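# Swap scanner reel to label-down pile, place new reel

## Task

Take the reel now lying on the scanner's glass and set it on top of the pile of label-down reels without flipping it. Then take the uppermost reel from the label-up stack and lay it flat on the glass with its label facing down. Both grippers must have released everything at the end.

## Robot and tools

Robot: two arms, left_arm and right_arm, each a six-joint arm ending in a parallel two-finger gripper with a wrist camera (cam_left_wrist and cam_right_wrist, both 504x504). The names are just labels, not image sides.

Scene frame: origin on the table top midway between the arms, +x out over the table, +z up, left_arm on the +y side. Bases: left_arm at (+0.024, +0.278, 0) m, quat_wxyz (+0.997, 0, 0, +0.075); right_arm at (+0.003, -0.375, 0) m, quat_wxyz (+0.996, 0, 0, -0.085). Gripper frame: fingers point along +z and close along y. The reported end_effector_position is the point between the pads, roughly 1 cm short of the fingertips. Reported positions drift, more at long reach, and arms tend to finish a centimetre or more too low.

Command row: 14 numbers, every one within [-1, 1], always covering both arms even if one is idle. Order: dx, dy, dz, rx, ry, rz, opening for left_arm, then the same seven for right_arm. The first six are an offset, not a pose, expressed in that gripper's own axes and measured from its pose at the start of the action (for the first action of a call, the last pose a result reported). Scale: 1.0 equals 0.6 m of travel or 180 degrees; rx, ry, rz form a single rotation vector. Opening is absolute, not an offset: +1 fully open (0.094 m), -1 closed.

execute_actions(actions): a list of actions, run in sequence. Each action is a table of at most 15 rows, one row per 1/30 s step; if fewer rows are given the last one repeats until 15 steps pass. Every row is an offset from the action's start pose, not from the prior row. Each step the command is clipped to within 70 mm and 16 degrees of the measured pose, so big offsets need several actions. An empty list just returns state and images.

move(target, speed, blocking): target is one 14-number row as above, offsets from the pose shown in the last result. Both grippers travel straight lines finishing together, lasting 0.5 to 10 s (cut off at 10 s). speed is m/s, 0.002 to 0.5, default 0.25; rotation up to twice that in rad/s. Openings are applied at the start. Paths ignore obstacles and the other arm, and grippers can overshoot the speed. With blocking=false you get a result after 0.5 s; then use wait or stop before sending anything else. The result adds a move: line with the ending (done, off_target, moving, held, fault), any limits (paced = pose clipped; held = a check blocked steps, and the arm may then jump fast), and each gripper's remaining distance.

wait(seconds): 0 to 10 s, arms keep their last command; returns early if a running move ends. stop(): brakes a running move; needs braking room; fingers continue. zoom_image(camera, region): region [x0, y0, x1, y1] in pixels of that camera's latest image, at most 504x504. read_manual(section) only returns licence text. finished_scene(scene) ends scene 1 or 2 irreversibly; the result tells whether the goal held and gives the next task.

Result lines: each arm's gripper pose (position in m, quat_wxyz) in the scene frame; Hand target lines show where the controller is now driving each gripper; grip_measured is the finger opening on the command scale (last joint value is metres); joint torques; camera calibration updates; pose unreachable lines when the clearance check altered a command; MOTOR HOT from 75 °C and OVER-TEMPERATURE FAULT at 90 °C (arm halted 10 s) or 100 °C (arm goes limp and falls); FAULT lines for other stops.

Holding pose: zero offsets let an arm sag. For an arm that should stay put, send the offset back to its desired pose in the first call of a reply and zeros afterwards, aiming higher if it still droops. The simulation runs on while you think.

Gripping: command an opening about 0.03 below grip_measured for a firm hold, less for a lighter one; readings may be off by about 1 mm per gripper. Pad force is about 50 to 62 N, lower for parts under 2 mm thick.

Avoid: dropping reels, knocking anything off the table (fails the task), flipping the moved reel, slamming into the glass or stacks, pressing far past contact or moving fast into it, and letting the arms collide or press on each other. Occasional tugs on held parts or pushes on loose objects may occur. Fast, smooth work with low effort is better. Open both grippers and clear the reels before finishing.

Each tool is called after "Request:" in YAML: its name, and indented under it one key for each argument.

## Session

Request:
execute_actions:
  actions: []

Scene clock: 0.00 s.
left_arm: end_effector_position=(-0.0148, +0.5611, +0.1990) grip_measured=+1.000 end_effector_quat_wxyz=(-0.284, -0.570, +0.648, +0.418) | right_arm: end_effector_position=(+0.4216, -0.2292, +0.3715) grip_measured=+1.000 end_effector_quat_wxyz=(+0.311, +0.094, +0.726, +0.607)
Joint positions: left_arm=[ 0.986  1.646  1.291 -1.527 -1.031 -0.485  0.094] | right_arm=[ 0.163  1.48   1.285  0.069 -0.97   1.122  0.094]
Joint velocities: left_arm=[ 0.002 -0.022  0.017 -0.037 -0.007  0.066  0.   ] | right_arm=[ 0.022 -0.012 -0.012  0.007 -0.051 -0.037  0.   ]
Joint torques (N m, as the arm reports them, + toward a larger angle): no reading
Hand target (left_arm): -0.015, +0.563, +0.204; -0.278, -0.572, +0.643, +0.427
Hand target (right_arm): +0.419, -0.229, +0.379; +0.320, +0.085, +0.723, +0.607
camera_calibration (this result's frames):
cam_left_wrist: T_world_to_cam=[[0.557669, -0.0745847, -0.826706, 0.216701], [0.276176, -0.92254, 0.26953, 0.490587], [-0.782772, -0.378625, -0.493873, 0.398411], [0, 0, 0, 1]] pos_world=[0.0555299, 0.619597, 0.243685]
cam_right_wrist: T_world_to_cam=[[0.169545, -0.282247, -0.944241, 0.20302], [-0.975196, 0.0902851, -0.202091, 0.549635], [0.142291, 0.955084, -0.259939, 0.359205], [0, 0, 0, 1]] pos_world=[0.45047, -0.335393, 0.396148]

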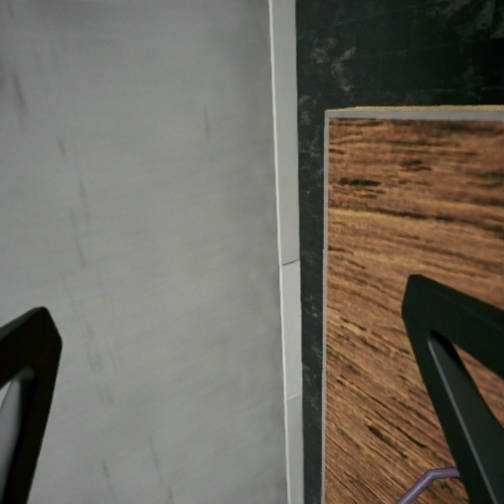

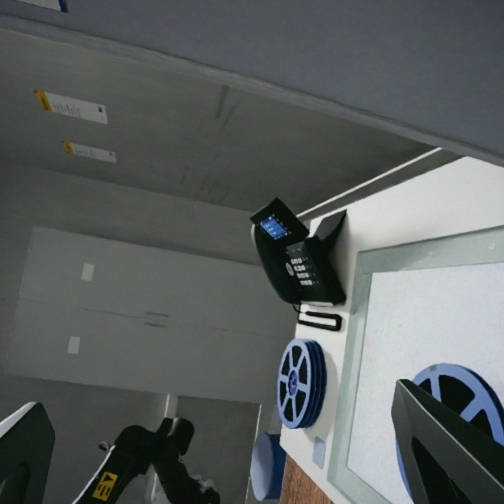

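Request:
move:
  target: [0.29,0,-0.685,0.39,-0.303,0.353,1,0.167,0.107,-0.075,0.397,0.11,-0.147,1]

Scene clock: 24.07 s.
left_arm: end_effector_position=(+0.2964, +0.2999, +0.3689) grip_measured=+1.000 end_effector_quat_wxyz=(+0.308, -0.007, +0.951, +0.011) | right_arm: end_effector_position=(+0.3108, -0.1933, +0.3963) grip_measured=+1.000 end_effector_quat_wxyz=(+0.343, -0.014, +0.934, +0.098)
Joint positions: left_arm=[-0.055  1.364  1.996 -1.576  0.03   0.071  0.094] | right_arm=[ 0.814  1.671  2.357 -1.557  0.232  0.531  0.094]
Joint velocities: left_arm=[-0.012  0.002 -0.002  0.007 -0.007  0.037  0.   ] | right_arm=[ 0.002 -0.002  0.007 -0.066  0.051  0.066  0.   ]
Joint torques (N m, as the arm reports them, + toward a larger angle): left_arm=[-0.38 -1.95  8.24  1.37  0.07  0.08] | right_arm=[ 0.57 -9.1   4.21  1.11  0.23  0.03]
Hand target (left_arm): +0.297, +0.296, +0.374; +0.314, +0.002, +0.949, +0.007
Hand target (right_arm): +0.302, -0.200, +0.401; +0.349, -0.013, +0.932, +0.093
Off the commanded pose (left_arm): 0.013 m, 13 deg.
Off the commanded pose (right_arm): 0.012 m, 21 deg; orientation clipped at the last step of the last action.
joint sent to its limit (left arm) — the command would take joint 4 (wrist pitch) past its lower limit, so that joint was sent only as far as its limit.
joint sent to its limit (right arm) — the command would take joint 4 (wrist pitch) past its lower limit, so that joint was sent only as far as its limit.
move: off_target (left_arm, right_arm); limits=paced
camera_calibration (this result's frames):
cam_left_wrist: T_world_to_cam=[[-0.0751987, -0.99704, 0.0160003, 0.317482], [-0.996984, 0.0748663, -0.0204447, 0.303106], [0.0191863, -0.0174895, -0.999663, 0.467629], [0, 0, 0, 1]] pos_world=[0.317094, 0.302028, 0.468588]
cam_right_wrist: T_world_to_cam=[[0.018037, -0.988934, -0.147257, -0.15005], [-0.977024, 0.0138492, -0.21268, 0.433337], [0.212365, 0.14771, -0.965962, 0.449079], [0, 0, 0, 1]] pos_world=[0.330718, -0.220724, 0.503859]

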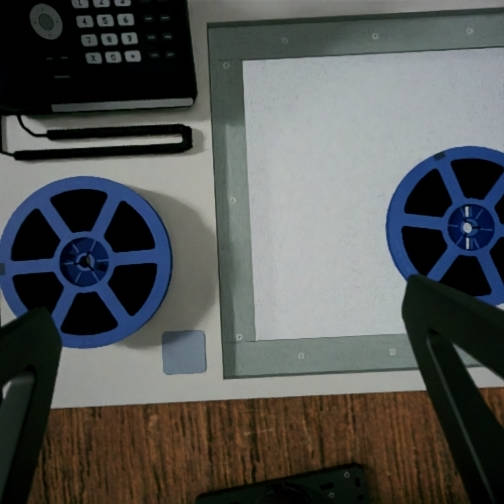

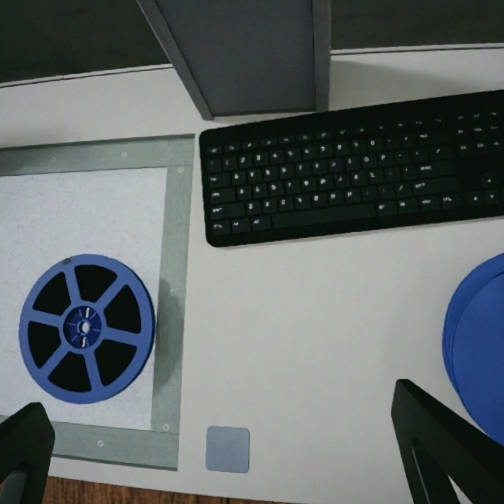

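Request:
move:
  target: [0.262,-0.197,0.385,0.318,0.118,-0.202,-0.68,0,0,0,0,0,0,1]
  speed: 0.2

Scene clock: 78.17 s.
left_arm: end_effector_position=(+0.3143, +0.1967, +0.0888) grip_measured=-0.678 end_effector_quat_wxyz=(+0.093, -0.149, +0.837, -0.519) | right_arm: end_effector_position=(+0.3110, -0.1937, +0.3964) grip_measured=+1.000 end_effector_quat_wxyz=(+0.344, -0.013, +0.934, +0.097)
Joint positions: left_arm=[ 0.128  1.603  0.75  -0.568  1.105 -0.165  0.015] | right_arm=[ 0.814  1.671  2.357 -1.557  0.235  0.531  0.094]
Joint velocities: left_arm=[ 0.012 -0.012 -0.012  0.037  0.007 -0.007 -0.001] | right_arm=[-0.002 -0.007 -0.002 -0.007  0.007  0.007  0.   ]
Joint torques (N m, as the arm reports them, + toward a larger angle): left_arm=[-0.03 -5.52  4.07  0.71  0.69 -0.09] | right_arm=[ 0.03 -6.46  5.57  1.19  0.07  0.01]
Hand target (left_arm): +0.312, +0.194, +0.090; +0.092, -0.149, +0.830, -0.530
Hand target (right_arm): +0.311, -0.193, +0.396; +0.344, -0.014, +0.934, +0.098
Off the commanded pose (left_arm): 0.012 m, 1 deg.
Off the commanded pose (right_arm): 0.000 m, 0 deg.
move: off_target (left_arm)
camera_calibration (this result's frames):
cam_left_wrist: T_world_to_cam=[[0.0712686, -0.365757, 0.927978, -0.0307905], [-0.95844, 0.232549, 0.165266, 0.263339], [-0.276248, -0.901189, -0.333983, 0.393009], [0, 0, 0, 1]] pos_world=[0.363157, 0.281675, 0.11631]
cam_right_wrist: T_world_to_cam=[[0.016677, -0.989234, -0.145386, -0.150766], [-0.976701, 0.014997, -0.214078, 0.434219], [0.213954, 0.145569, -0.965937, 0.448267], [0, 0, 0, 1]] pos_world=[0.330708, -0.220909, 0.504034]

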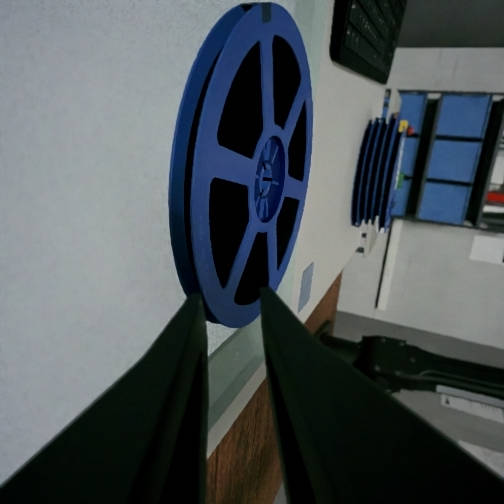

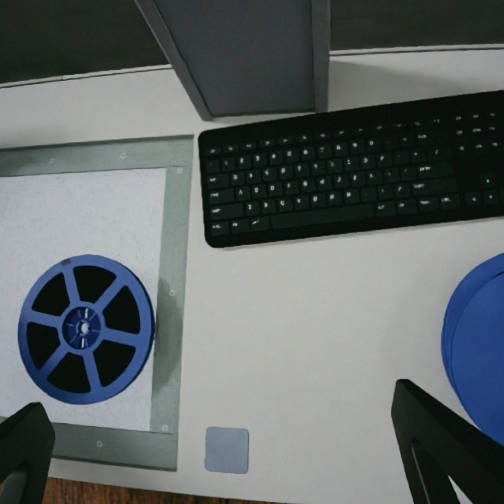

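Request:
move:
  target: [0.03,0.036,0.058,0,0,0,-0.68,0,0,0,0,0,0,1]
  speed: 0.08

Scene clock: 87.20 s.
left_arm: end_effector_position=(+0.3095, +0.1745, +0.0569) grip_measured=-0.678 end_effector_quat_wxyz=(+0.098, -0.147, +0.838, -0.517) | right_arm: end_effector_position=(+0.3110, -0.1937, +0.3964) grip_measured=+1.000 end_effector_quat_wxyz=(+0.344, -0.013, +0.934, +0.097)
Joint positions: left_arm=[ 0.041  1.623  0.593 -0.214  1.079 -0.354  0.015] | right_arm=[ 0.814  1.671  2.357 -1.557  0.235  0.531  0.094]
Joint velocities: left_arm=[-0.012 -0.007  0.012  0.081  0.037  0.051 -0.   ] | right_arm=[-0.002  0.002 -0.002  0.007 -0.037 -0.022  0.   ]
Joint torques (N m, as the arm reports them, + toward a larger angle): left_arm=[-0.61 -4.72  3.67  0.99  0.47 -0.09] | right_arm=[ 0.08 -6.41  5.56  1.22  0.1   0.02]
Hand target (left_arm): +0.305, +0.171, +0.053; +0.092, -0.148, +0.837, -0.518
Hand target (right_arm): +0.311, -0.194, +0.396; +0.344, -0.013, +0.934, +0.097
Off the commanded pose (left_arm): 0.007 m, 1 deg.
Off the commanded pose (right_arm): 0.000 m, 0 deg.
move: done
camera_calibration (this result's frames):
cam_left_wrist: T_world_to_cam=[[0.0635458, -0.371759, 0.926152, -0.00548294], [-0.9606, 0.228821, 0.157759, 0.270974], [-0.270571, -0.899687, -0.342571, 0.359493], [0, 0, 0, 1]] pos_world=[0.357914, 0.259388, 0.0854813]
cam_right_wrist: T_world_to_cam=[[0.016677, -0.989234, -0.145386, -0.150766], [-0.976701, 0.014997, -0.214078, 0.434219], [0.213954, 0.145569, -0.965937, 0.448267], [0, 0, 0, 1]] pos_world=[0.330708, -0.220909, 0.504034]

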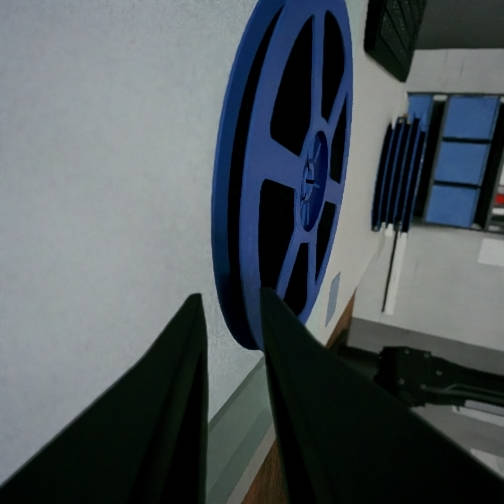

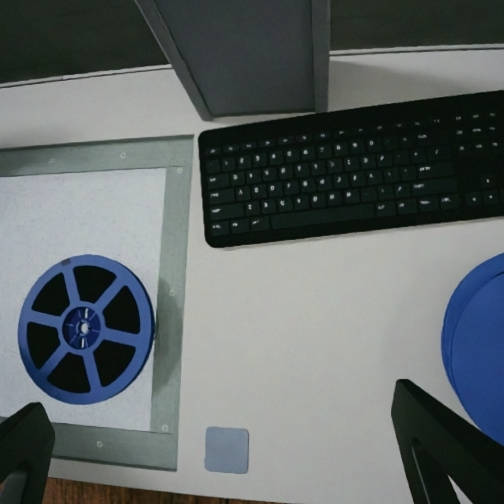

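Request:
move:
  target: [0.007,-0.006,0.03,0,0,0,-0.68,0,0,0,0,0,0,1]
  speed: 0.05

Request:
zoom_image:
  camera: "cam_left_wrist"
  region: [150,200,350,400]

Scene clock: 101.33 s.
left_arm: end_effector_position=(+0.3160, +0.1594, +0.0549) grip_measured=-0.678 end_effector_quat_wxyz=(+0.102, -0.146, +0.838, -0.515) | right_arm: end_effector_position=(+0.3110, -0.1937, +0.3964) grip_measured=+1.000 end_effector_quat_wxyz=(+0.344, -0.013, +0.934, +0.097)
Joint positions: left_arm=[-0.028  1.623  0.565 -0.06   1.049 -0.487  0.015] | right_arm=[ 0.814  1.671  2.357 -1.557  0.235  0.531  0.094]
Joint velocities: left_arm=[-0.002 -0.012  0.007 -0.022 -0.022 -0.022  0.   ] | right_arm=[ 0.007  0.002 -0.007  0.022 -0.037 -0.007  0.   ]
Joint torques (N m, as the arm reports them, + toward a larger angle): left_arm=[-0.56 -4.91  3.83  1.18  0.42 -0.1 ] | right_arm=[ 0.03 -6.44  5.58  1.21  0.09  0.02]
Hand target (left_arm): +0.312, +0.157, +0.051; +0.097, -0.146, +0.838, -0.516
Hand target (right_arm): +0.311, -0.194, +0.396; +0.344, -0.013, +0.934, +0.097
Off the commanded pose (left_arm): 0.006 m, 1 deg.
Off the commanded pose (right_arm): 0.000 m, 0 deg.
move: done
camera_calibration (this result's frames):
cam_left_wrist: T_world_to_cam=[[0.0573466, -0.376142, 0.924786, -0.00691413], [-0.962297, 0.225875, 0.151544, 0.282273], [-0.265888, -0.898609, -0.349007, 0.345709], [0, 0, 0, 1]] pos_world=[0.363947, 0.244298, 0.0842723]
cam_right_wrist: T_world_to_cam=[[0.016677, -0.989234, -0.145386, -0.150766], [-0.976701, 0.014997, -0.214078, 0.434219], [0.213954, 0.145569, -0.965937, 0.448267], [0, 0, 0, 1]] pos_world=[0.330708, -0.220909, 0.504034]

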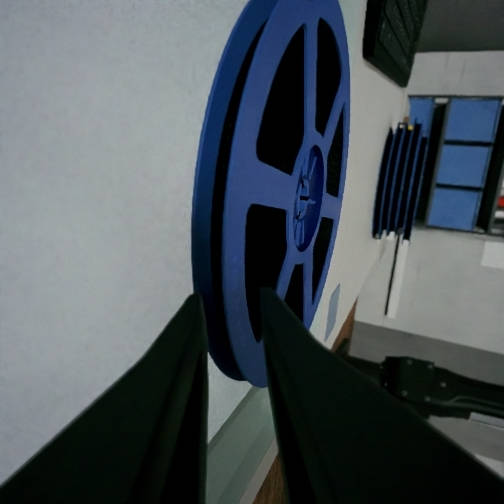

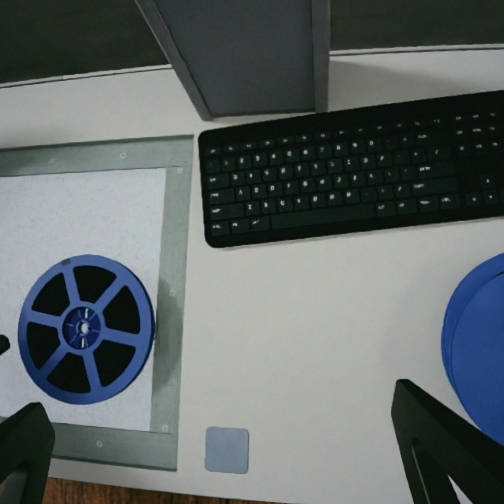

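Region (150, 200, 350, 400) of cam_left_wrist's 504x504 image, scaled by 2.520, with more detail than that image has.

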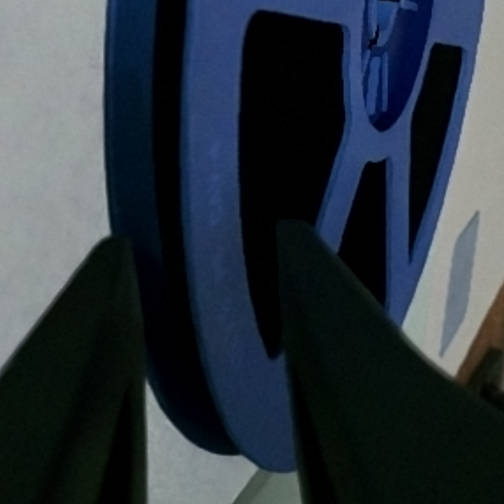

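Request:
move:
  target: [0,-0.016,0.015,0,0,0,-0.68,0,0,0,0,0,0,1]
  speed: 0.03

Request:
zoom_image:
  camera: "cam_left_wrist"
  region: [150,200,350,400]

Scene clock: 111.07 s.
left_arm: end_effector_position=(+0.3182, +0.1500, +0.0549) grip_measured=-0.678 end_effector_quat_wxyz=(+0.094, -0.152, +0.840, -0.513) | right_arm: end_effector_position=(+0.3110, -0.1937, +0.3964) grip_measured=+1.000 end_effector_quat_wxyz=(+0.344, -0.013, +0.934, +0.097)
Joint positions: left_arm=[-0.07   1.623  0.565 -0.018  1.026 -0.56   0.015] | right_arm=[ 0.814  1.671  2.357 -1.557  0.235  0.531  0.094]
Joint velocities: left_arm=[ 0.002  0.012 -0.007  0.066 -0.007 -0.007 -0.   ] | right_arm=[ 0.007  0.007 -0.022 -0.037  0.007  0.022  0.   ]
Joint torques (N m, as the arm reports them, + toward a larger angle): left_arm=[-0.58 -6.12  5.49  1.26  0.39 -0.08] | right_arm=[ 0.02 -6.43  5.58  1.21  0.08  0.01]
Hand target (left_arm): +0.320, +0.148, +0.059; +0.102, -0.146, +0.839, -0.515
Hand target (right_arm): +0.311, -0.194, +0.396; +0.344, -0.013, +0.934, +0.097
Off the commanded pose (left_arm): 0.005 m, 1 deg.
Off the commanded pose (right_arm): 0.000 m, 0 deg.
move: done
camera_calibration (this result's frames):
cam_left_wrist: T_world_to_cam=[[0.0777232, -0.376854, 0.923006, -0.0168531], [-0.959255, 0.223983, 0.172226, 0.284709], [-0.271642, -0.898784, -0.344091, 0.339434], [0, 0, 0, 1]] pos_world=[0.366623, 0.234957, 0.0833175]
cam_right_wrist: T_world_to_cam=[[0.016677, -0.989234, -0.145386, -0.150766], [-0.976701, 0.014997, -0.214078, 0.434219], [0.213954, 0.145569, -0.965937, 0.448267], [0, 0, 0, 1]] pos_world=[0.330708, -0.220909, 0.504034]

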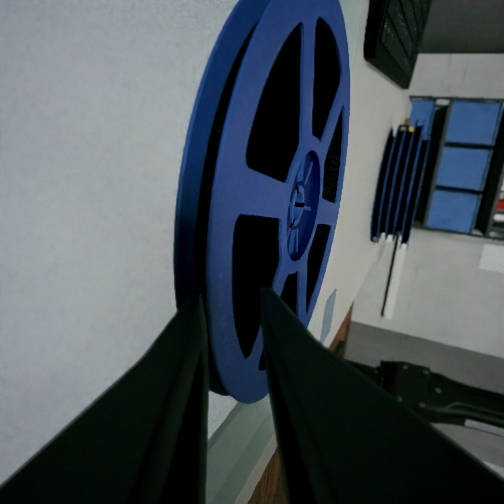

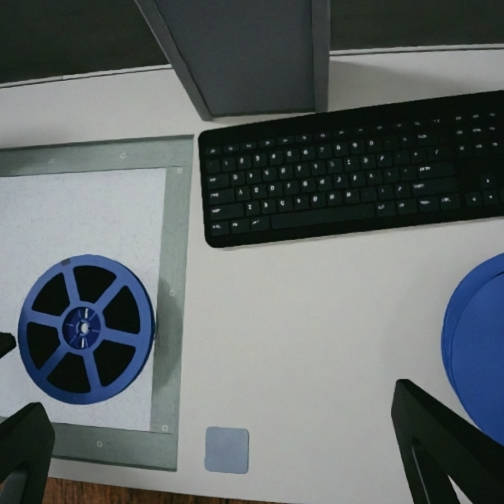

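Region (150, 200, 350, 400) of cam_left_wrist's 504x504 image, scaled by 2.520, with more detail than that image has.

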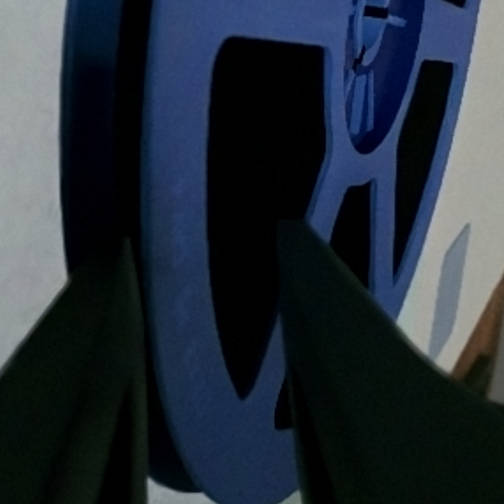

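Lower tip points at the gap. Insert further.

Request:
move:
  target: [0,-0.008,0.022,0,0,0,-0.68,0,0,0,0,0,0,1]
  speed: 0.03

Request:
zoom_image:
  camera: "cam_left_wrist"
  region: [120,200,320,400]

Scene clock: 115.50 s.
left_arm: end_effector_position=(+0.3252, +0.1402, +0.0577) grip_measured=-0.678 end_effector_quat_wxyz=(+0.100, -0.151, +0.840, -0.512) | right_arm: end_effector_position=(+0.3110, -0.1937, +0.3964) grip_measured=+1.000 end_effector_quat_wxyz=(+0.344, -0.013, +0.934, +0.097)
Joint positions: left_arm=[-0.114  1.623  0.565  0.058  0.998 -0.637  0.015] | right_arm=[ 0.814  1.671  2.357 -1.557  0.235  0.531  0.094]
Joint velocities: left_arm=[-0.002  0.017  0.017  0.022 -0.066  0.051 -0.   ] | right_arm=[-0.007 -0.002 -0.002  0.022 -0.037  0.022  0.   ]
Joint torques (N m, as the arm reports them, + toward a larger angle): left_arm=[-0.7  -3.97  5.02  1.36  0.36 -0.07] | right_arm=[ 0.03 -6.42  5.55  1.2   0.08  0.02]
Hand target (left_arm): +0.323, +0.137, +0.053; +0.093, -0.152, +0.840, -0.512
Hand target (right_arm): +0.311, -0.194, +0.396; +0.344, -0.013, +0.934, +0.097
Off the commanded pose (left_arm): 0.006 m, 1 deg.
Off the commanded pose (right_arm): 0.000 m, 0 deg.
move: done
camera_calibration (this result's frames):
cam_left_wrist: T_world_to_cam=[[0.0690361, -0.380218, 0.922317, -0.0203135], [-0.962245, 0.218617, 0.162148, 0.295418], [-0.263286, -0.898689, -0.35077, 0.331132], [0, 0, 0, 1]] pos_world=[0.372849, 0.225277, 0.0869851]
cam_right_wrist: T_world_to_cam=[[0.016677, -0.989234, -0.145386, -0.150766], [-0.976701, 0.014997, -0.214078, 0.434219], [0.213954, 0.145569, -0.965937, 0.448267], [0, 0, 0, 1]] pos_world=[0.330708, -0.220909, 0.504034]

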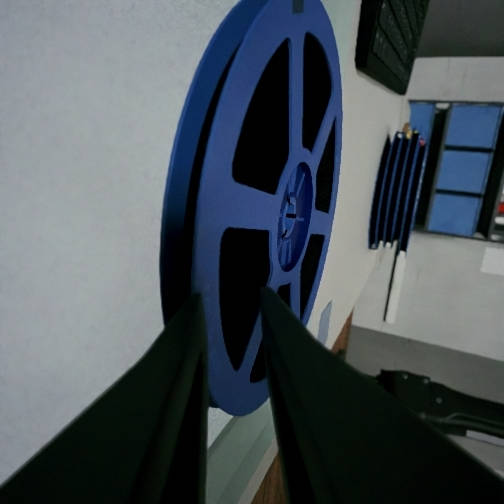

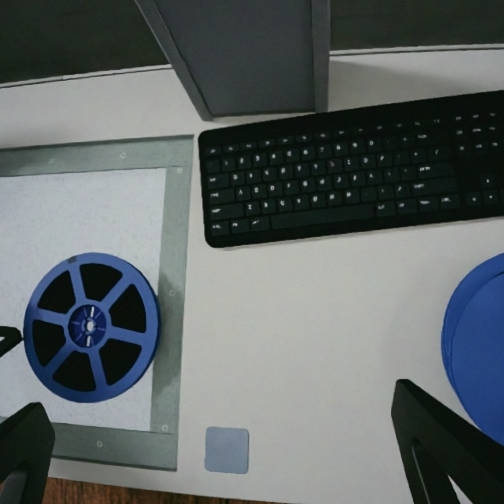

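Region (120, 200, 320, 400) of cam_left_wrist's 504x504 image, scaled by 2.520, with more detail than that image has.

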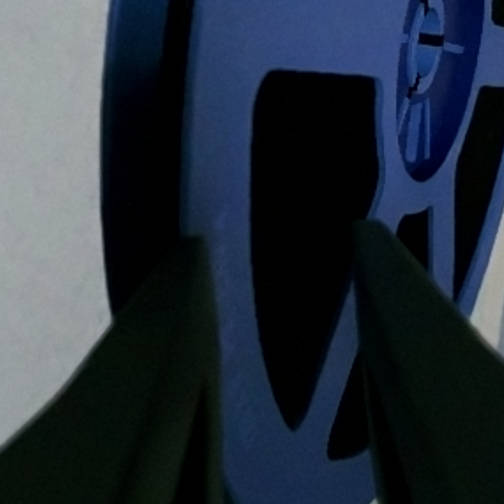

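Request:
move:
  target: [0,0.02,-0.012,0,0,0,-0.68,0,0,0,0,0,0,1]
  speed: 0.03

Request:
zoom_image:
  camera: "cam_left_wrist"
  region: [120,200,320,400]

Scene clock: 121.87 s.
left_arm: end_effector_position=(+0.3277, +0.1512, +0.0539) grip_measured=-0.678 end_effector_quat_wxyz=(+0.114, -0.149, +0.841, -0.507) | right_arm: end_effector_position=(+0.3110, -0.1937, +0.3964) grip_measured=+1.000 end_effector_quat_wxyz=(+0.344, -0.013, +0.934, +0.097)
Joint positions: left_arm=[-0.076  1.635  0.565  0.048  1.001 -0.582  0.015] | right_arm=[ 0.814  1.671  2.357 -1.557  0.235  0.531  0.094]
Joint velocities: left_arm=[ 0.007 -0.007 -0.002  0.007 -0.051  0.066 -0.001] | right_arm=[-0.007 -0.002 -0.007 -0.081  0.037  0.007  0.   ]
Joint torques (N m, as the arm reports them, + toward a larger angle): left_arm=[ 0.65 -4.6   4.92  0.98  0.55  0.13] | right_arm=[ 0.06 -6.42  5.62  1.21  0.08  0.01]
Hand target (left_arm): +0.321, +0.151, +0.051; +0.101, -0.152, +0.839, -0.512
Hand target (right_arm): +0.311, -0.194, +0.396; +0.344, -0.013, +0.934, +0.097
Off the commanded pose (left_arm): 0.008 m, 2 deg.
Off the commanded pose (right_arm): 0.000 m, 0 deg.
move: done
camera_calibration (this result's frames):
cam_left_wrist: T_world_to_cam=[[0.0525267, -0.392628, 0.918196, -0.00531516], [-0.968115, 0.205502, 0.143257, 0.301029], [-0.244938, -0.896444, -0.369315, 0.335025], [0, 0, 0, 1]] pos_world=[0.37377, 0.236382, 0.0854858]
cam_right_wrist: T_world_to_cam=[[0.016677, -0.989234, -0.145386, -0.150766], [-0.976701, 0.014997, -0.214078, 0.434219], [0.213954, 0.145569, -0.965937, 0.448267], [0, 0, 0, 1]] pos_world=[0.330708, -0.220909, 0.504034]

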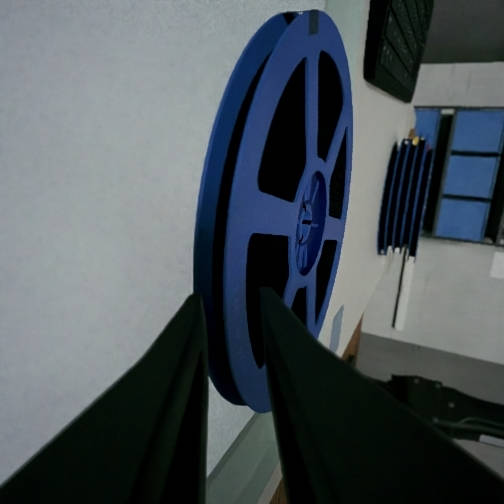

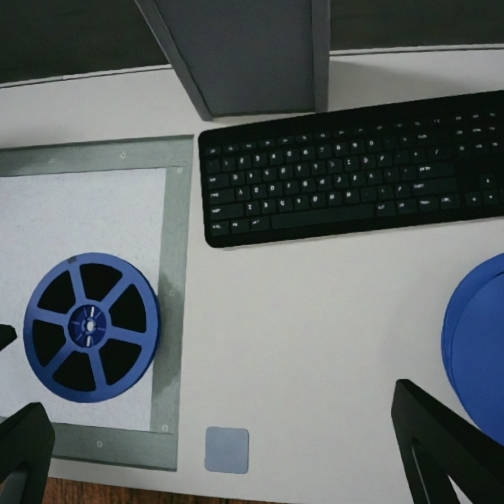

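Region (120, 200, 320, 400) of cam_left_wrist's 504x504 image, scaled by 2.520, with more detail than that image has.

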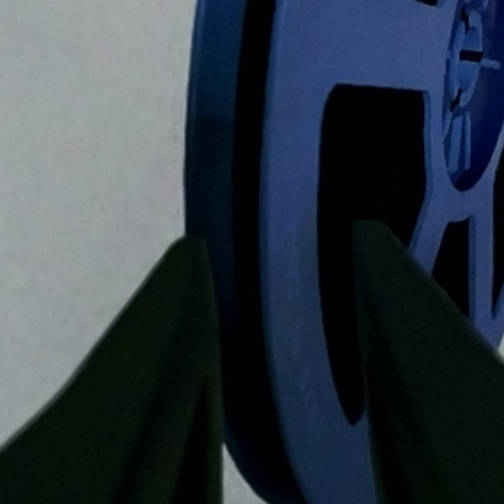

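Request:
move:
  target: [0.008,-0.004,0.026,0,0,0,-0.68,0,0,0,0,0,0,1]
  speed: 0.03

Request:
zoom_image:
  camera: "cam_left_wrist"
  region: [120,200,320,400]

Scene clock: 128.07 s.
left_arm: end_effector_position=(+0.3353, +0.1390, +0.0560) grip_measured=-0.678 end_effector_quat_wxyz=(+0.124, -0.144, +0.840, -0.508) | right_arm: end_effector_position=(+0.3110, -0.1937, +0.3964) grip_measured=+1.000 end_effector_quat_wxyz=(+0.344, -0.013, +0.934, +0.097)
Joint positions: left_arm=[-0.128  1.643  0.559  0.152  0.97  -0.662  0.015] | right_arm=[ 0.814  1.671  2.357 -1.557  0.235  0.531  0.094]
Joint velocities: left_arm=[ 0.007 -0.002 -0.037  0.051 -0.022 -0.095  0.001] | right_arm=[-0.002  0.007 -0.012 -0.022 -0.066 -0.037  0.   ]
Joint torques (N m, as the arm reports them, + toward a larger angle): left_arm=[-0.84 -4.53  3.98  1.35  0.31 -0.11] | right_arm=[ 0.08 -6.4   5.55  1.21  0.09  0.03]
Hand target (left_arm): +0.329, +0.136, +0.048; +0.113, -0.149, +0.842, -0.506
Hand target (right_arm): +0.311, -0.194, +0.396; +0.344, -0.013, +0.934, +0.097
Off the commanded pose (left_arm): 0.010 m, 1 deg.
Off the commanded pose (right_arm): 0.000 m, 0 deg.
move: done
camera_calibration (this result's frames):
cam_left_wrist: T_world_to_cam=[[0.0314716, -0.394897, 0.918186, -0.00505676], [-0.971645, 0.203295, 0.120738, 0.313348], [-0.234342, -0.895951, -0.377302, 0.323563], [0, 0, 0, 1]] pos_world=[0.380446, 0.224198, 0.0888912]
cam_right_wrist: T_world_to_cam=[[0.016677, -0.989234, -0.145386, -0.150766], [-0.976701, 0.014997, -0.214078, 0.434219], [0.213954, 0.145569, -0.965937, 0.448267], [0, 0, 0, 1]] pos_world=[0.330708, -0.220909, 0.504034]

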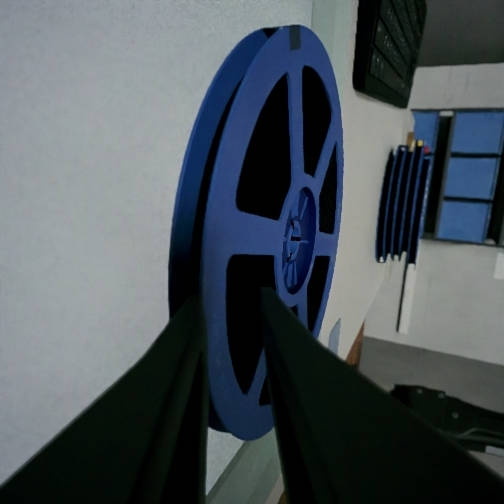

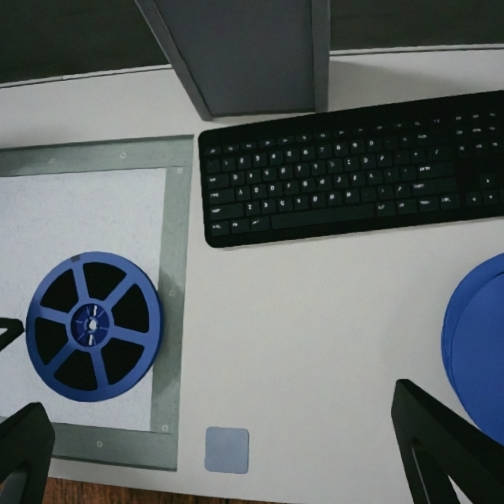

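Region (120, 200, 320, 400) of cam_left_wrist's 504x504 image, scaled by 2.520, with more detail than that image has.

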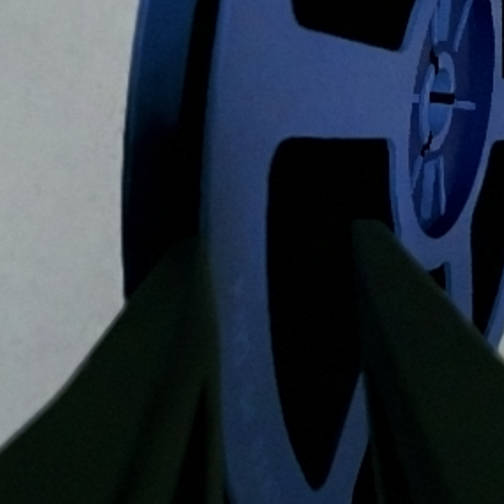

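Request:
move:
  target: [0.005,0.006,0.022,0,0,0,-0.68,0,0,0,0,0,0,1]
  speed: 0.03

Request:
zoom_image:
  camera: "cam_left_wrist"
  region: [120,200,320,400]

Scene clock: 135.77 s.
left_arm: end_effector_position=(+0.3408, +0.1317, +0.0503) grip_measured=-0.678 end_effector_quat_wxyz=(+0.129, -0.144, +0.841, -0.506) | right_arm: end_effector_position=(+0.3110, -0.1937, +0.3964) grip_measured=+1.000 end_effector_quat_wxyz=(+0.344, -0.013, +0.934, +0.097)
Joint positions: left_arm=[-0.16   1.679  0.554  0.236  0.945 -0.707  0.015] | right_arm=[ 0.814  1.671  2.357 -1.557  0.235  0.531  0.094]
Joint velocities: left_arm=[-0.002  0.002  0.002 -0.022  0.037 -0.051  0.   ] | right_arm=[-0.012  0.002 -0.012  0.051  0.081 -0.022  0.   ]
Joint torques (N m, as the arm reports them, + toward a larger angle): left_arm=[-0.58 -4.93  4.13  1.57  0.34 -0.09] | right_arm=[ 0.   -6.42  5.57  1.21  0.09  0.02]
Hand target (left_arm): +0.337, +0.129, +0.046; +0.124, -0.144, +0.841, -0.507
Hand target (right_arm): +0.311, -0.194, +0.396; +0.344, -0.013, +0.934, +0.097
Off the commanded pose (left_arm): 0.006 m, 1 deg.
Off the commanded pose (right_arm): 0.000 m, 0 deg.
move: done
camera_calibration (this result's frames):
cam_left_wrist: T_world_to_cam=[[0.0270561, -0.398474, 0.916781, -0.00082911], [-0.973281, 0.198696, 0.115086, 0.32222], [-0.228019, -0.895398, -0.382451, 0.314165], [0, 0, 0, 1]] pos_world=[0.385269, 0.216948, 0.0838298]
cam_right_wrist: T_world_to_cam=[[0.016677, -0.989234, -0.145386, -0.150766], [-0.976701, 0.014997, -0.214078, 0.434219], [0.213954, 0.145569, -0.965937, 0.448267], [0, 0, 0, 1]] pos_world=[0.330708, -0.220909, 0.504034]

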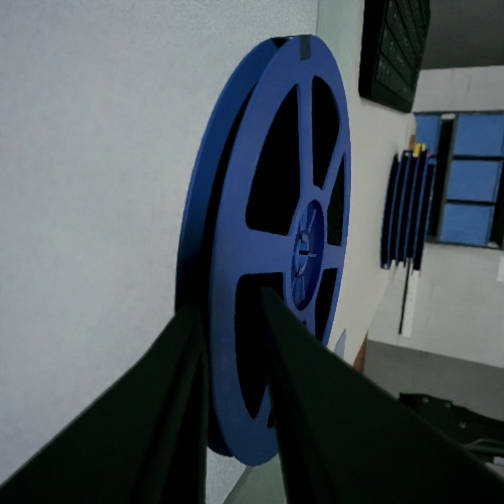

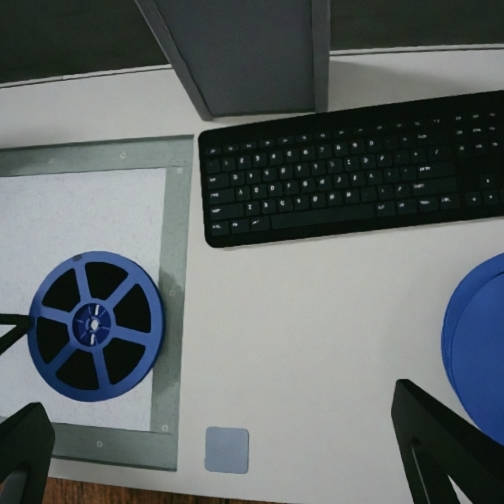

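Region (120, 200, 320, 400) of cam_left_wrist's 504x504 image, scaled by 2.520, with more detail than that image has.

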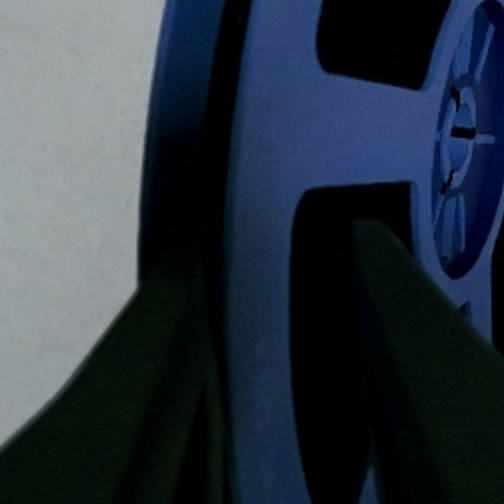

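Inserted. Close and lift.

Request:
move:
  target: [0,0,0,0,0,0,-1,0,0,0,0,0,0,1]

Request:
move:
  target: [0,-0.2,-0.093,0,0,0,-1,0,0,0,0,0,0,1]
  speed: 0.05

Scene clock: 140.00 s.
left_arm: end_effector_position=(+0.3407, +0.1313, +0.0512) grip_measured=-0.979 end_effector_quat_wxyz=(+0.128, -0.143, +0.840, -0.508) | right_arm: end_effector_position=(+0.3110, -0.1937, +0.3964) grip_measured=+1.000 end_effector_quat_wxyz=(+0.344, -0.013, +0.934, +0.097)
Joint positions: left_arm=[-0.16   1.679  0.554  0.239  0.949 -0.709  0.001] | right_arm=[ 0.814  1.671  2.357 -1.557  0.235  0.531  0.094]
Joint velocities: left_arm=[-0.002  0.012  0.017 -0.066 -0.037 -0.081  0.001] | right_arm=[ 0.017 -0.007  0.002 -0.022 -0.037  0.007  0.   ]
Joint torques (N m, as the arm reports them, + toward a larger angle): left_arm=[ 0.04 -5.63  5.61  1.32  0.28 -0.01] | right_arm=[-0.02 -6.4   5.56  1.2   0.09  0.01]
Hand target (left_arm): +0.341, +0.132, +0.050; +0.129, -0.144, +0.841, -0.506
Hand target (right_arm): +0.311, -0.194, +0.396; +0.344, -0.013, +0.934, +0.097
Off the commanded pose (left_arm): 0.001 m, 0 deg.
Off the commanded pose (right_arm): 0.000 m, 0 deg.
move: done
camera_calibration (this result's frames):
cam_left_wrist: T_world_to_cam=[[0.0249085, -0.394612, 0.91851, -0.00166107], [-0.973042, 0.201155, 0.112808, 0.32192], [-0.229279, -0.896559, -0.378963, 0.314464], [0, 0, 0, 1]] pos_world=[0.385383, 0.216524, 0.0843807]
cam_right_wrist: T_world_to_cam=[[0.016677, -0.989234, -0.145386, -0.150766], [-0.976701, 0.014997, -0.214078, 0.434219], [0.213954, 0.145569, -0.965937, 0.448267], [0, 0, 0, 1]] pos_world=[0.330708, -0.220909, 0.504034]

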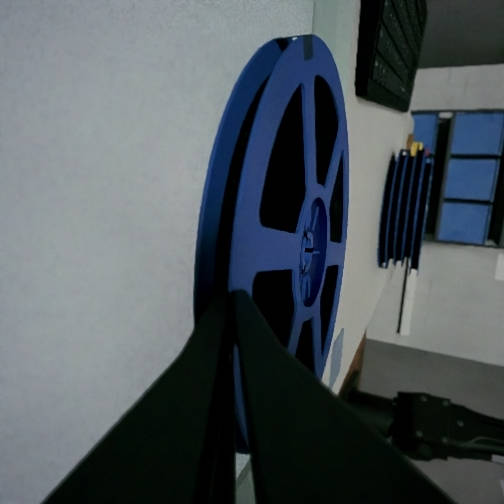

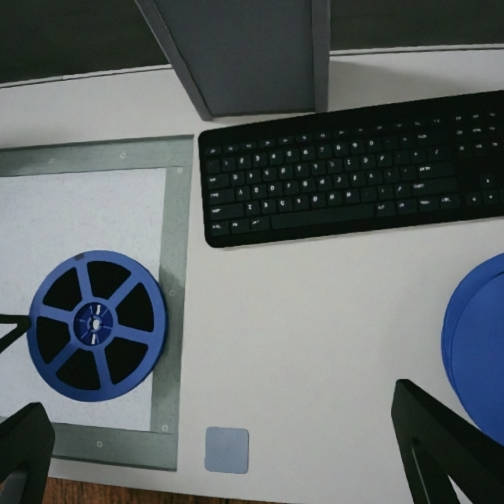

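Scene clock: 143.13 s.
left_arm: end_effector_position=(+0.3297, +0.1266, +0.1627) grip_measured=-0.988 end_effector_quat_wxyz=(+0.116, -0.160, +0.846, -0.495) | right_arm: end_effector_position=(+0.3110, -0.1937, +0.3964) grip_measured=+1.000 end_effector_quat_wxyz=(+0.344, -0.013, +0.934, +0.097)
Joint positions: left_arm=[-0.191  1.331  0.804 -0.37   0.904 -0.75   0.001] | right_arm=[ 0.814  1.671  2.357 -1.557  0.235  0.531  0.094]
Joint velocities: left_arm=[-0.012  0.012  0.012 -0.022  0.051 -0.081  0.   ] | right_arm=[-0.012 -0.002 -0.007 -0.022  0.051  0.007  0.   ]
Joint torques (N m, as the arm reports them, + toward a larger angle): left_arm=[-0.6  -6.09 10.93  1.32  0.48 -0.11] | right_arm=[ 0.   -6.42  5.61  1.2   0.09  0.02]
Hand target (left_arm): +0.331, +0.122, +0.183; +0.128, -0.142, +0.840, -0.508
Hand target (right_arm): +0.311, -0.194, +0.396; +0.344, -0.013, +0.934, +0.097
Off the commanded pose (left_arm): 0.021 m, 3 deg.
Off the commanded pose (right_arm): 0.000 m, 0 deg.
move: off_target (left_arm)
camera_calibration (this result's frames):
cam_left_wrist: T_world_to_cam=[[0.071722, -0.412592, 0.908088, -0.117067], [-0.970254, 0.182196, 0.159413, 0.293398], [-0.231222, -0.892509, -0.387252, 0.351474], [0, 0, 0, 1]] pos_world=[0.374335, 0.211937, 0.195644]
cam_right_wrist: T_world_to_cam=[[0.016677, -0.989234, -0.145386, -0.150766], [-0.976701, 0.014997, -0.214078, 0.434219], [0.213954, 0.145569, -0.965937, 0.448267], [0, 0, 0, 1]] pos_world=[0.330708, -0.220909, 0.504034]

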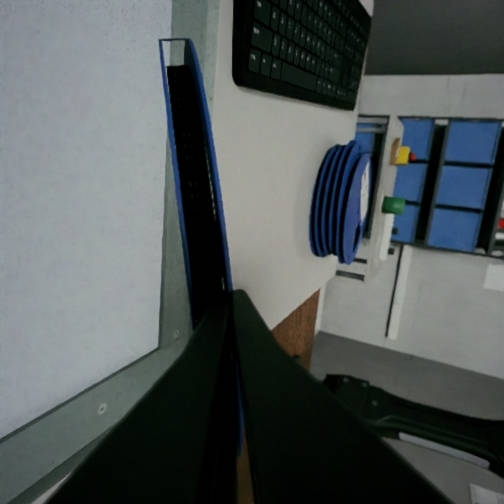

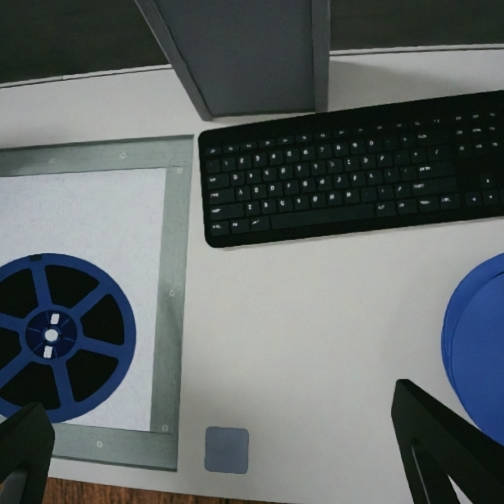

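Request:
move:
  target: [-0.222,-0.07,-0.222,0,-0.357,-0.167,-1,0,0,0,0,0,0,1]
  speed: 0.07

Scene clock: 165.10 s.
left_arm: end_effector_position=(+0.4052, +0.2645, +0.2489) grip_measured=-0.988 end_effector_quat_wxyz=(+0.404, -0.599, +0.605, -0.334) | right_arm: end_effector_position=(+0.3110, -0.1937, +0.3964) grip_measured=+1.000 end_effector_quat_wxyz=(+0.344, -0.013, +0.934, +0.097)
Joint positions: left_arm=[-0.279  1.141  0.911 -0.246 -0.194 -1.57   0.001] | right_arm=[ 0.814  1.671  2.357 -1.557  0.235  0.531  0.094]
Joint velocities: left_arm=[-0.002  0.007 -0.007 -0.007  0.007  0.022  0.001] | right_arm=[-0.002 -0.007 -0.007 -0.022 -0.051  0.037  0.   ]
Joint torques (N m, as the arm reports them, + toward a larger angle): left_arm=[-0.66 -2.91 12.18  2.11 -0.2  -0.14] | right_arm=[ 0.04 -6.43  5.56  1.21  0.09  0.02]
Hand target (left_arm): +0.410, +0.263, +0.269; -0.419, +0.595, -0.590, +0.349
Hand target (right_arm): +0.311, -0.194, +0.396; +0.344, -0.013, +0.934, +0.097
Off the commanded pose (left_arm): 0.021 m, 3 deg.
Off the commanded pose (right_arm): 0.000 m, 0 deg.
move: off_target (left_arm)
camera_calibration (this result's frames):
cam_left_wrist: T_world_to_cam=[[0.380622, -0.123312, 0.916472, -0.347633], [-0.510858, -0.854148, 0.0972389, 0.431215], [0.770812, -0.505199, -0.388102, 0.017139], [0, 0, 0, 1]] pos_world=[0.339396, 0.334112, 0.283317]
cam_right_wrist: T_world_to_cam=[[0.016677, -0.989234, -0.145386, -0.150766], [-0.976701, 0.014997, -0.214078, 0.434219], [0.213954, 0.145569, -0.965937, 0.448267], [0, 0, 0, 1]] pos_world=[0.330708, -0.220909, 0.504034]

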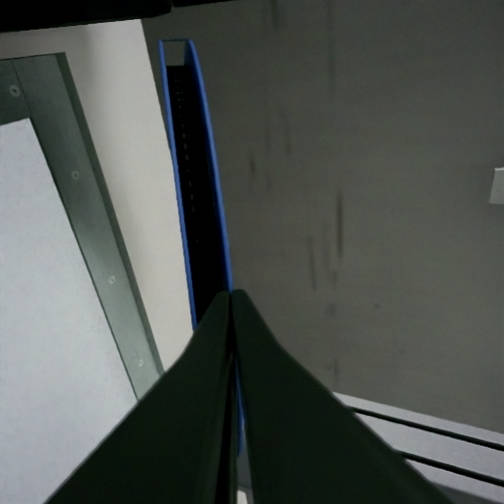

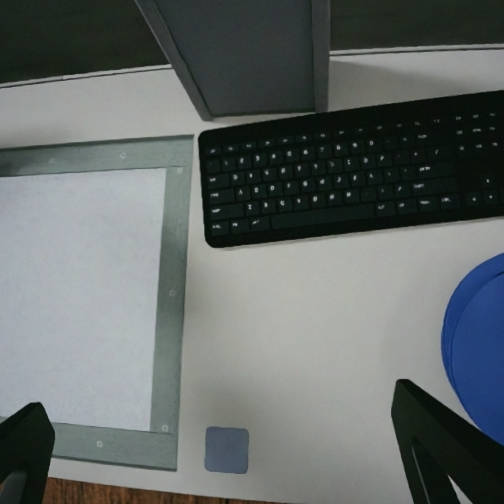

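Request:
move:
  target: [-0.2,0.21,-0.107,0.069,-0.322,-0.134,-1,0,0,0,0,0,0,1]
  speed: 0.07

Scene clock: 200.40 s.
left_arm: end_effector_position=(+0.2936, +0.3817, +0.1750) grip_measured=-0.988 end_effector_quat_wxyz=(-0.633, +0.731, -0.199, +0.160) | right_arm: end_effector_position=(+0.3110, -0.1937, +0.3964) grip_measured=+1.000 end_effector_quat_wxyz=(+0.344, -0.013, +0.934, +0.097)
Joint positions: left_arm=[-0.422  1.133  0.401  0.173 -1.288 -2.092  0.001] | right_arm=[ 0.814  1.671  2.357 -1.557  0.235  0.531  0.094]
Joint velocities: left_arm=[-0.002 -0.002  0.002 -0.022 -0.051  0.022 -0.001] | right_arm=[-0.012 -0.017  0.012  0.007 -0.007 -0.11   0.   ]
Joint torques (N m, as the arm reports them, + toward a larger angle): left_arm=[ 0.67 -1.42  6.32  1.71 -0.61 -0.12] | right_arm=[ 0.07 -6.44  5.57  1.2   0.09  0.03]
Hand target (left_arm): +0.288, +0.387, +0.176; -0.643, +0.729, -0.178, +0.153
Hand target (right_arm): +0.311, -0.194, +0.396; +0.344, -0.013, +0.934, +0.097
Off the commanded pose (left_arm): 0.009 m, 5 deg.
Off the commanded pose (right_arm): 0.000 m, 0 deg.
joint sent to its limit (left arm) — the command would take joint 6 (wrist roll) past its lower limit, so that joint was sent only as far as its limit.
move: off_target (left_arm)
camera_calibration (this result's frames):
cam_left_wrist: T_world_to_cam=[[0.0996686, 0.0186385, 0.994846, -0.208378], [0.428427, -0.903202, -0.0260004, 0.24606], [0.898062, 0.428811, -0.0980061, -0.310932], [0, 0, 0, 1]] pos_world=[0.194586, 0.359456, 0.183228]
cam_right_wrist: T_world_to_cam=[[0.016677, -0.989234, -0.145386, -0.150766], [-0.976701, 0.014997, -0.214078, 0.434219], [0.213954, 0.145569, -0.965937, 0.448267], [0, 0, 0, 1]] pos_world=[0.330708, -0.220909, 0.504034]

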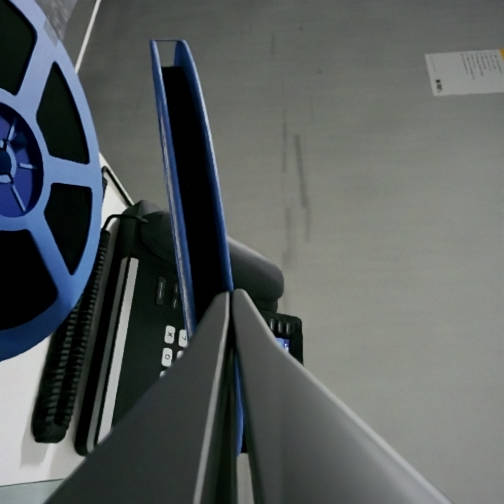

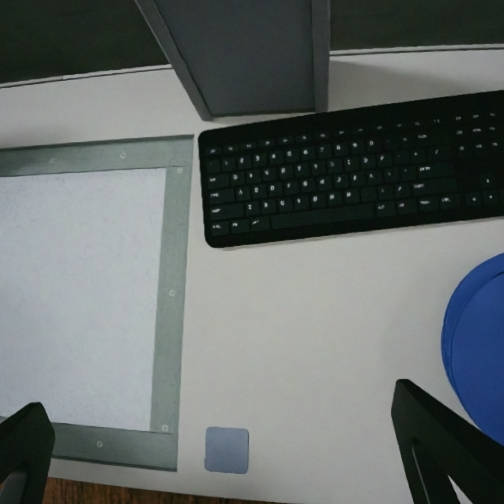

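Request:
move:
  target: [-0.088,0.09,-0.017,0,0,0,-1,0,0,0,0,0,0,1]
  speed: 0.05

Scene clock: 218.93 s.
left_arm: end_effector_position=(+0.2427, +0.3915, +0.1181) grip_measured=-0.988 end_effector_quat_wxyz=(-0.628, +0.730, -0.224, +0.154) | right_arm: end_effector_position=(+0.3110, -0.1937, +0.3964) grip_measured=+1.000 end_effector_quat_wxyz=(+0.344, -0.013, +0.934, +0.097)
Joint positions: left_arm=[-0.442  0.989  0.102  0.287 -1.275 -2.093  0.001] | right_arm=[ 0.814  1.671  2.357 -1.557  0.235  0.531  0.094]
Joint velocities: left_arm=[-0.002 -0.012 -0.002 -0.037  0.022  0.007 -0.001] | right_arm=[-0.002  0.002  0.007 -0.051 -0.037  0.007  0.   ]
Joint torques (N m, as the arm reports them, + toward a larger angle): left_arm=[-0.64 -1.92  5.58  1.63 -0.64 -0.1 ] | right_arm=[ 0.06 -6.45  5.57  1.2   0.08  0.01]
Hand target (left_arm): +0.239, +0.393, +0.123; -0.635, +0.727, -0.203, +0.162
Hand target (right_arm): +0.311, -0.194, +0.396; +0.344, -0.013, +0.934, +0.097
Off the commanded pose (left_arm): 0.008 m, 3 deg.
Off the commanded pose (right_arm): 0.000 m, 0 deg.
joint sent to its limit (left arm) — the command would take joint 6 (wrist roll) past its lower limit, so that joint was sent only as far as its limit.
move: off_target (left_arm)
camera_calibration (this result's frames):
cam_left_wrist: T_world_to_cam=[[0.140437, 0.011049, 0.990028, -0.153317], [0.399257, -0.915663, -0.0464164, 0.28962], [0.906019, 0.401795, -0.133005, -0.262181], [0, 0, 0, 1]] pos_world=[0.143439, 0.372232, 0.13036]
cam_right_wrist: T_world_to_cam=[[0.016677, -0.989234, -0.145386, -0.150766], [-0.976701, 0.014997, -0.214078, 0.434219], [0.213954, 0.145569, -0.965937, 0.448267], [0, 0, 0, 1]] pos_world=[0.330708, -0.220909, 0.504034]

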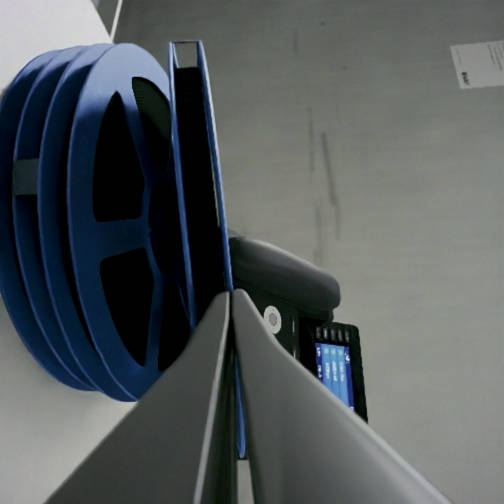

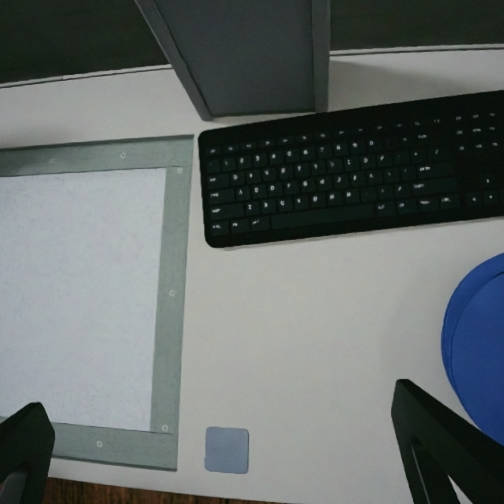

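Request:
move:
  target: [0.007,0.024,0.055,0,0,0,-1,0,0,0,0,0,0,1]
  speed: 0.03

Scene clock: 229.03 s.
left_arm: end_effector_position=(+0.2651, +0.4142, +0.1015) grip_measured=-0.988 end_effector_quat_wxyz=(-0.627, +0.730, -0.219, +0.160) | right_arm: end_effector_position=(+0.3110, -0.1937, +0.3964) grip_measured=+1.000 end_effector_quat_wxyz=(+0.344, -0.013, +0.934, +0.097)
Joint positions: left_arm=[-0.254  1.355  0.051  0.935 -1.104 -1.863  0.001] | right_arm=[ 0.814  1.671  2.357 -1.557  0.235  0.531  0.094]
Joint velocities: left_arm=[-0.002  0.012  0.002  0.095  0.007  0.007  0.001] | right_arm=[ 0.017  0.002  0.002  0.007 -0.022  0.007  0.   ]
Joint torques (N m, as the arm reports them, + toward a larger angle): left_arm=[ 0.55 -1.    3.42  1.84 -0.16  0.11] | right_arm=[ 0.03 -6.44  5.56  1.2   0.11  0.01]
Hand target (left_arm): +0.262, +0.416, +0.099; -0.628, +0.729, -0.224, +0.155
Hand target (right_arm): +0.311, -0.194, +0.396; +0.344, -0.013, +0.934, +0.097
Off the commanded pose (left_arm): 0.005 m, 1 deg.
Off the commanded pose (right_arm): 0.000 m, 0 deg.
move: done
camera_calibration (this result's frames):
cam_left_wrist: T_world_to_cam=[[0.12595, 0.0169228, 0.991892, -0.139015], [0.398583, -0.916465, -0.0349759, 0.300029], [0.908443, 0.399757, -0.122174, -0.294728], [0, 0, 0, 1]] pos_world=[0.165666, 0.395138, 0.112374]
cam_right_wrist: T_world_to_cam=[[0.016677, -0.989234, -0.145386, -0.150766], [-0.976701, 0.014997, -0.214078, 0.434219], [0.213954, 0.145569, -0.965937, 0.448267], [0, 0, 0, 1]] pos_world=[0.330708, -0.220909, 0.504034]

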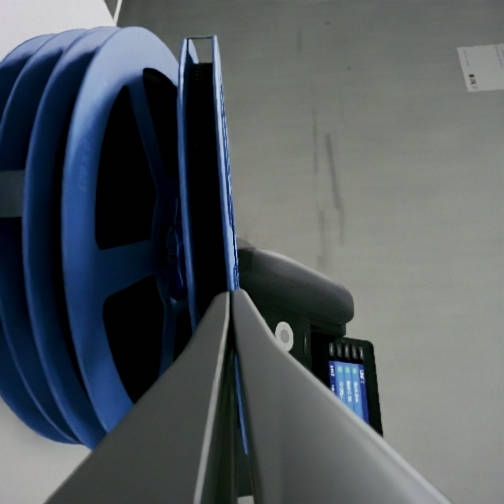

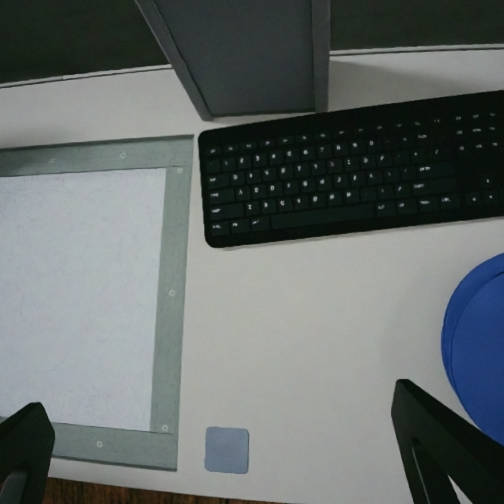

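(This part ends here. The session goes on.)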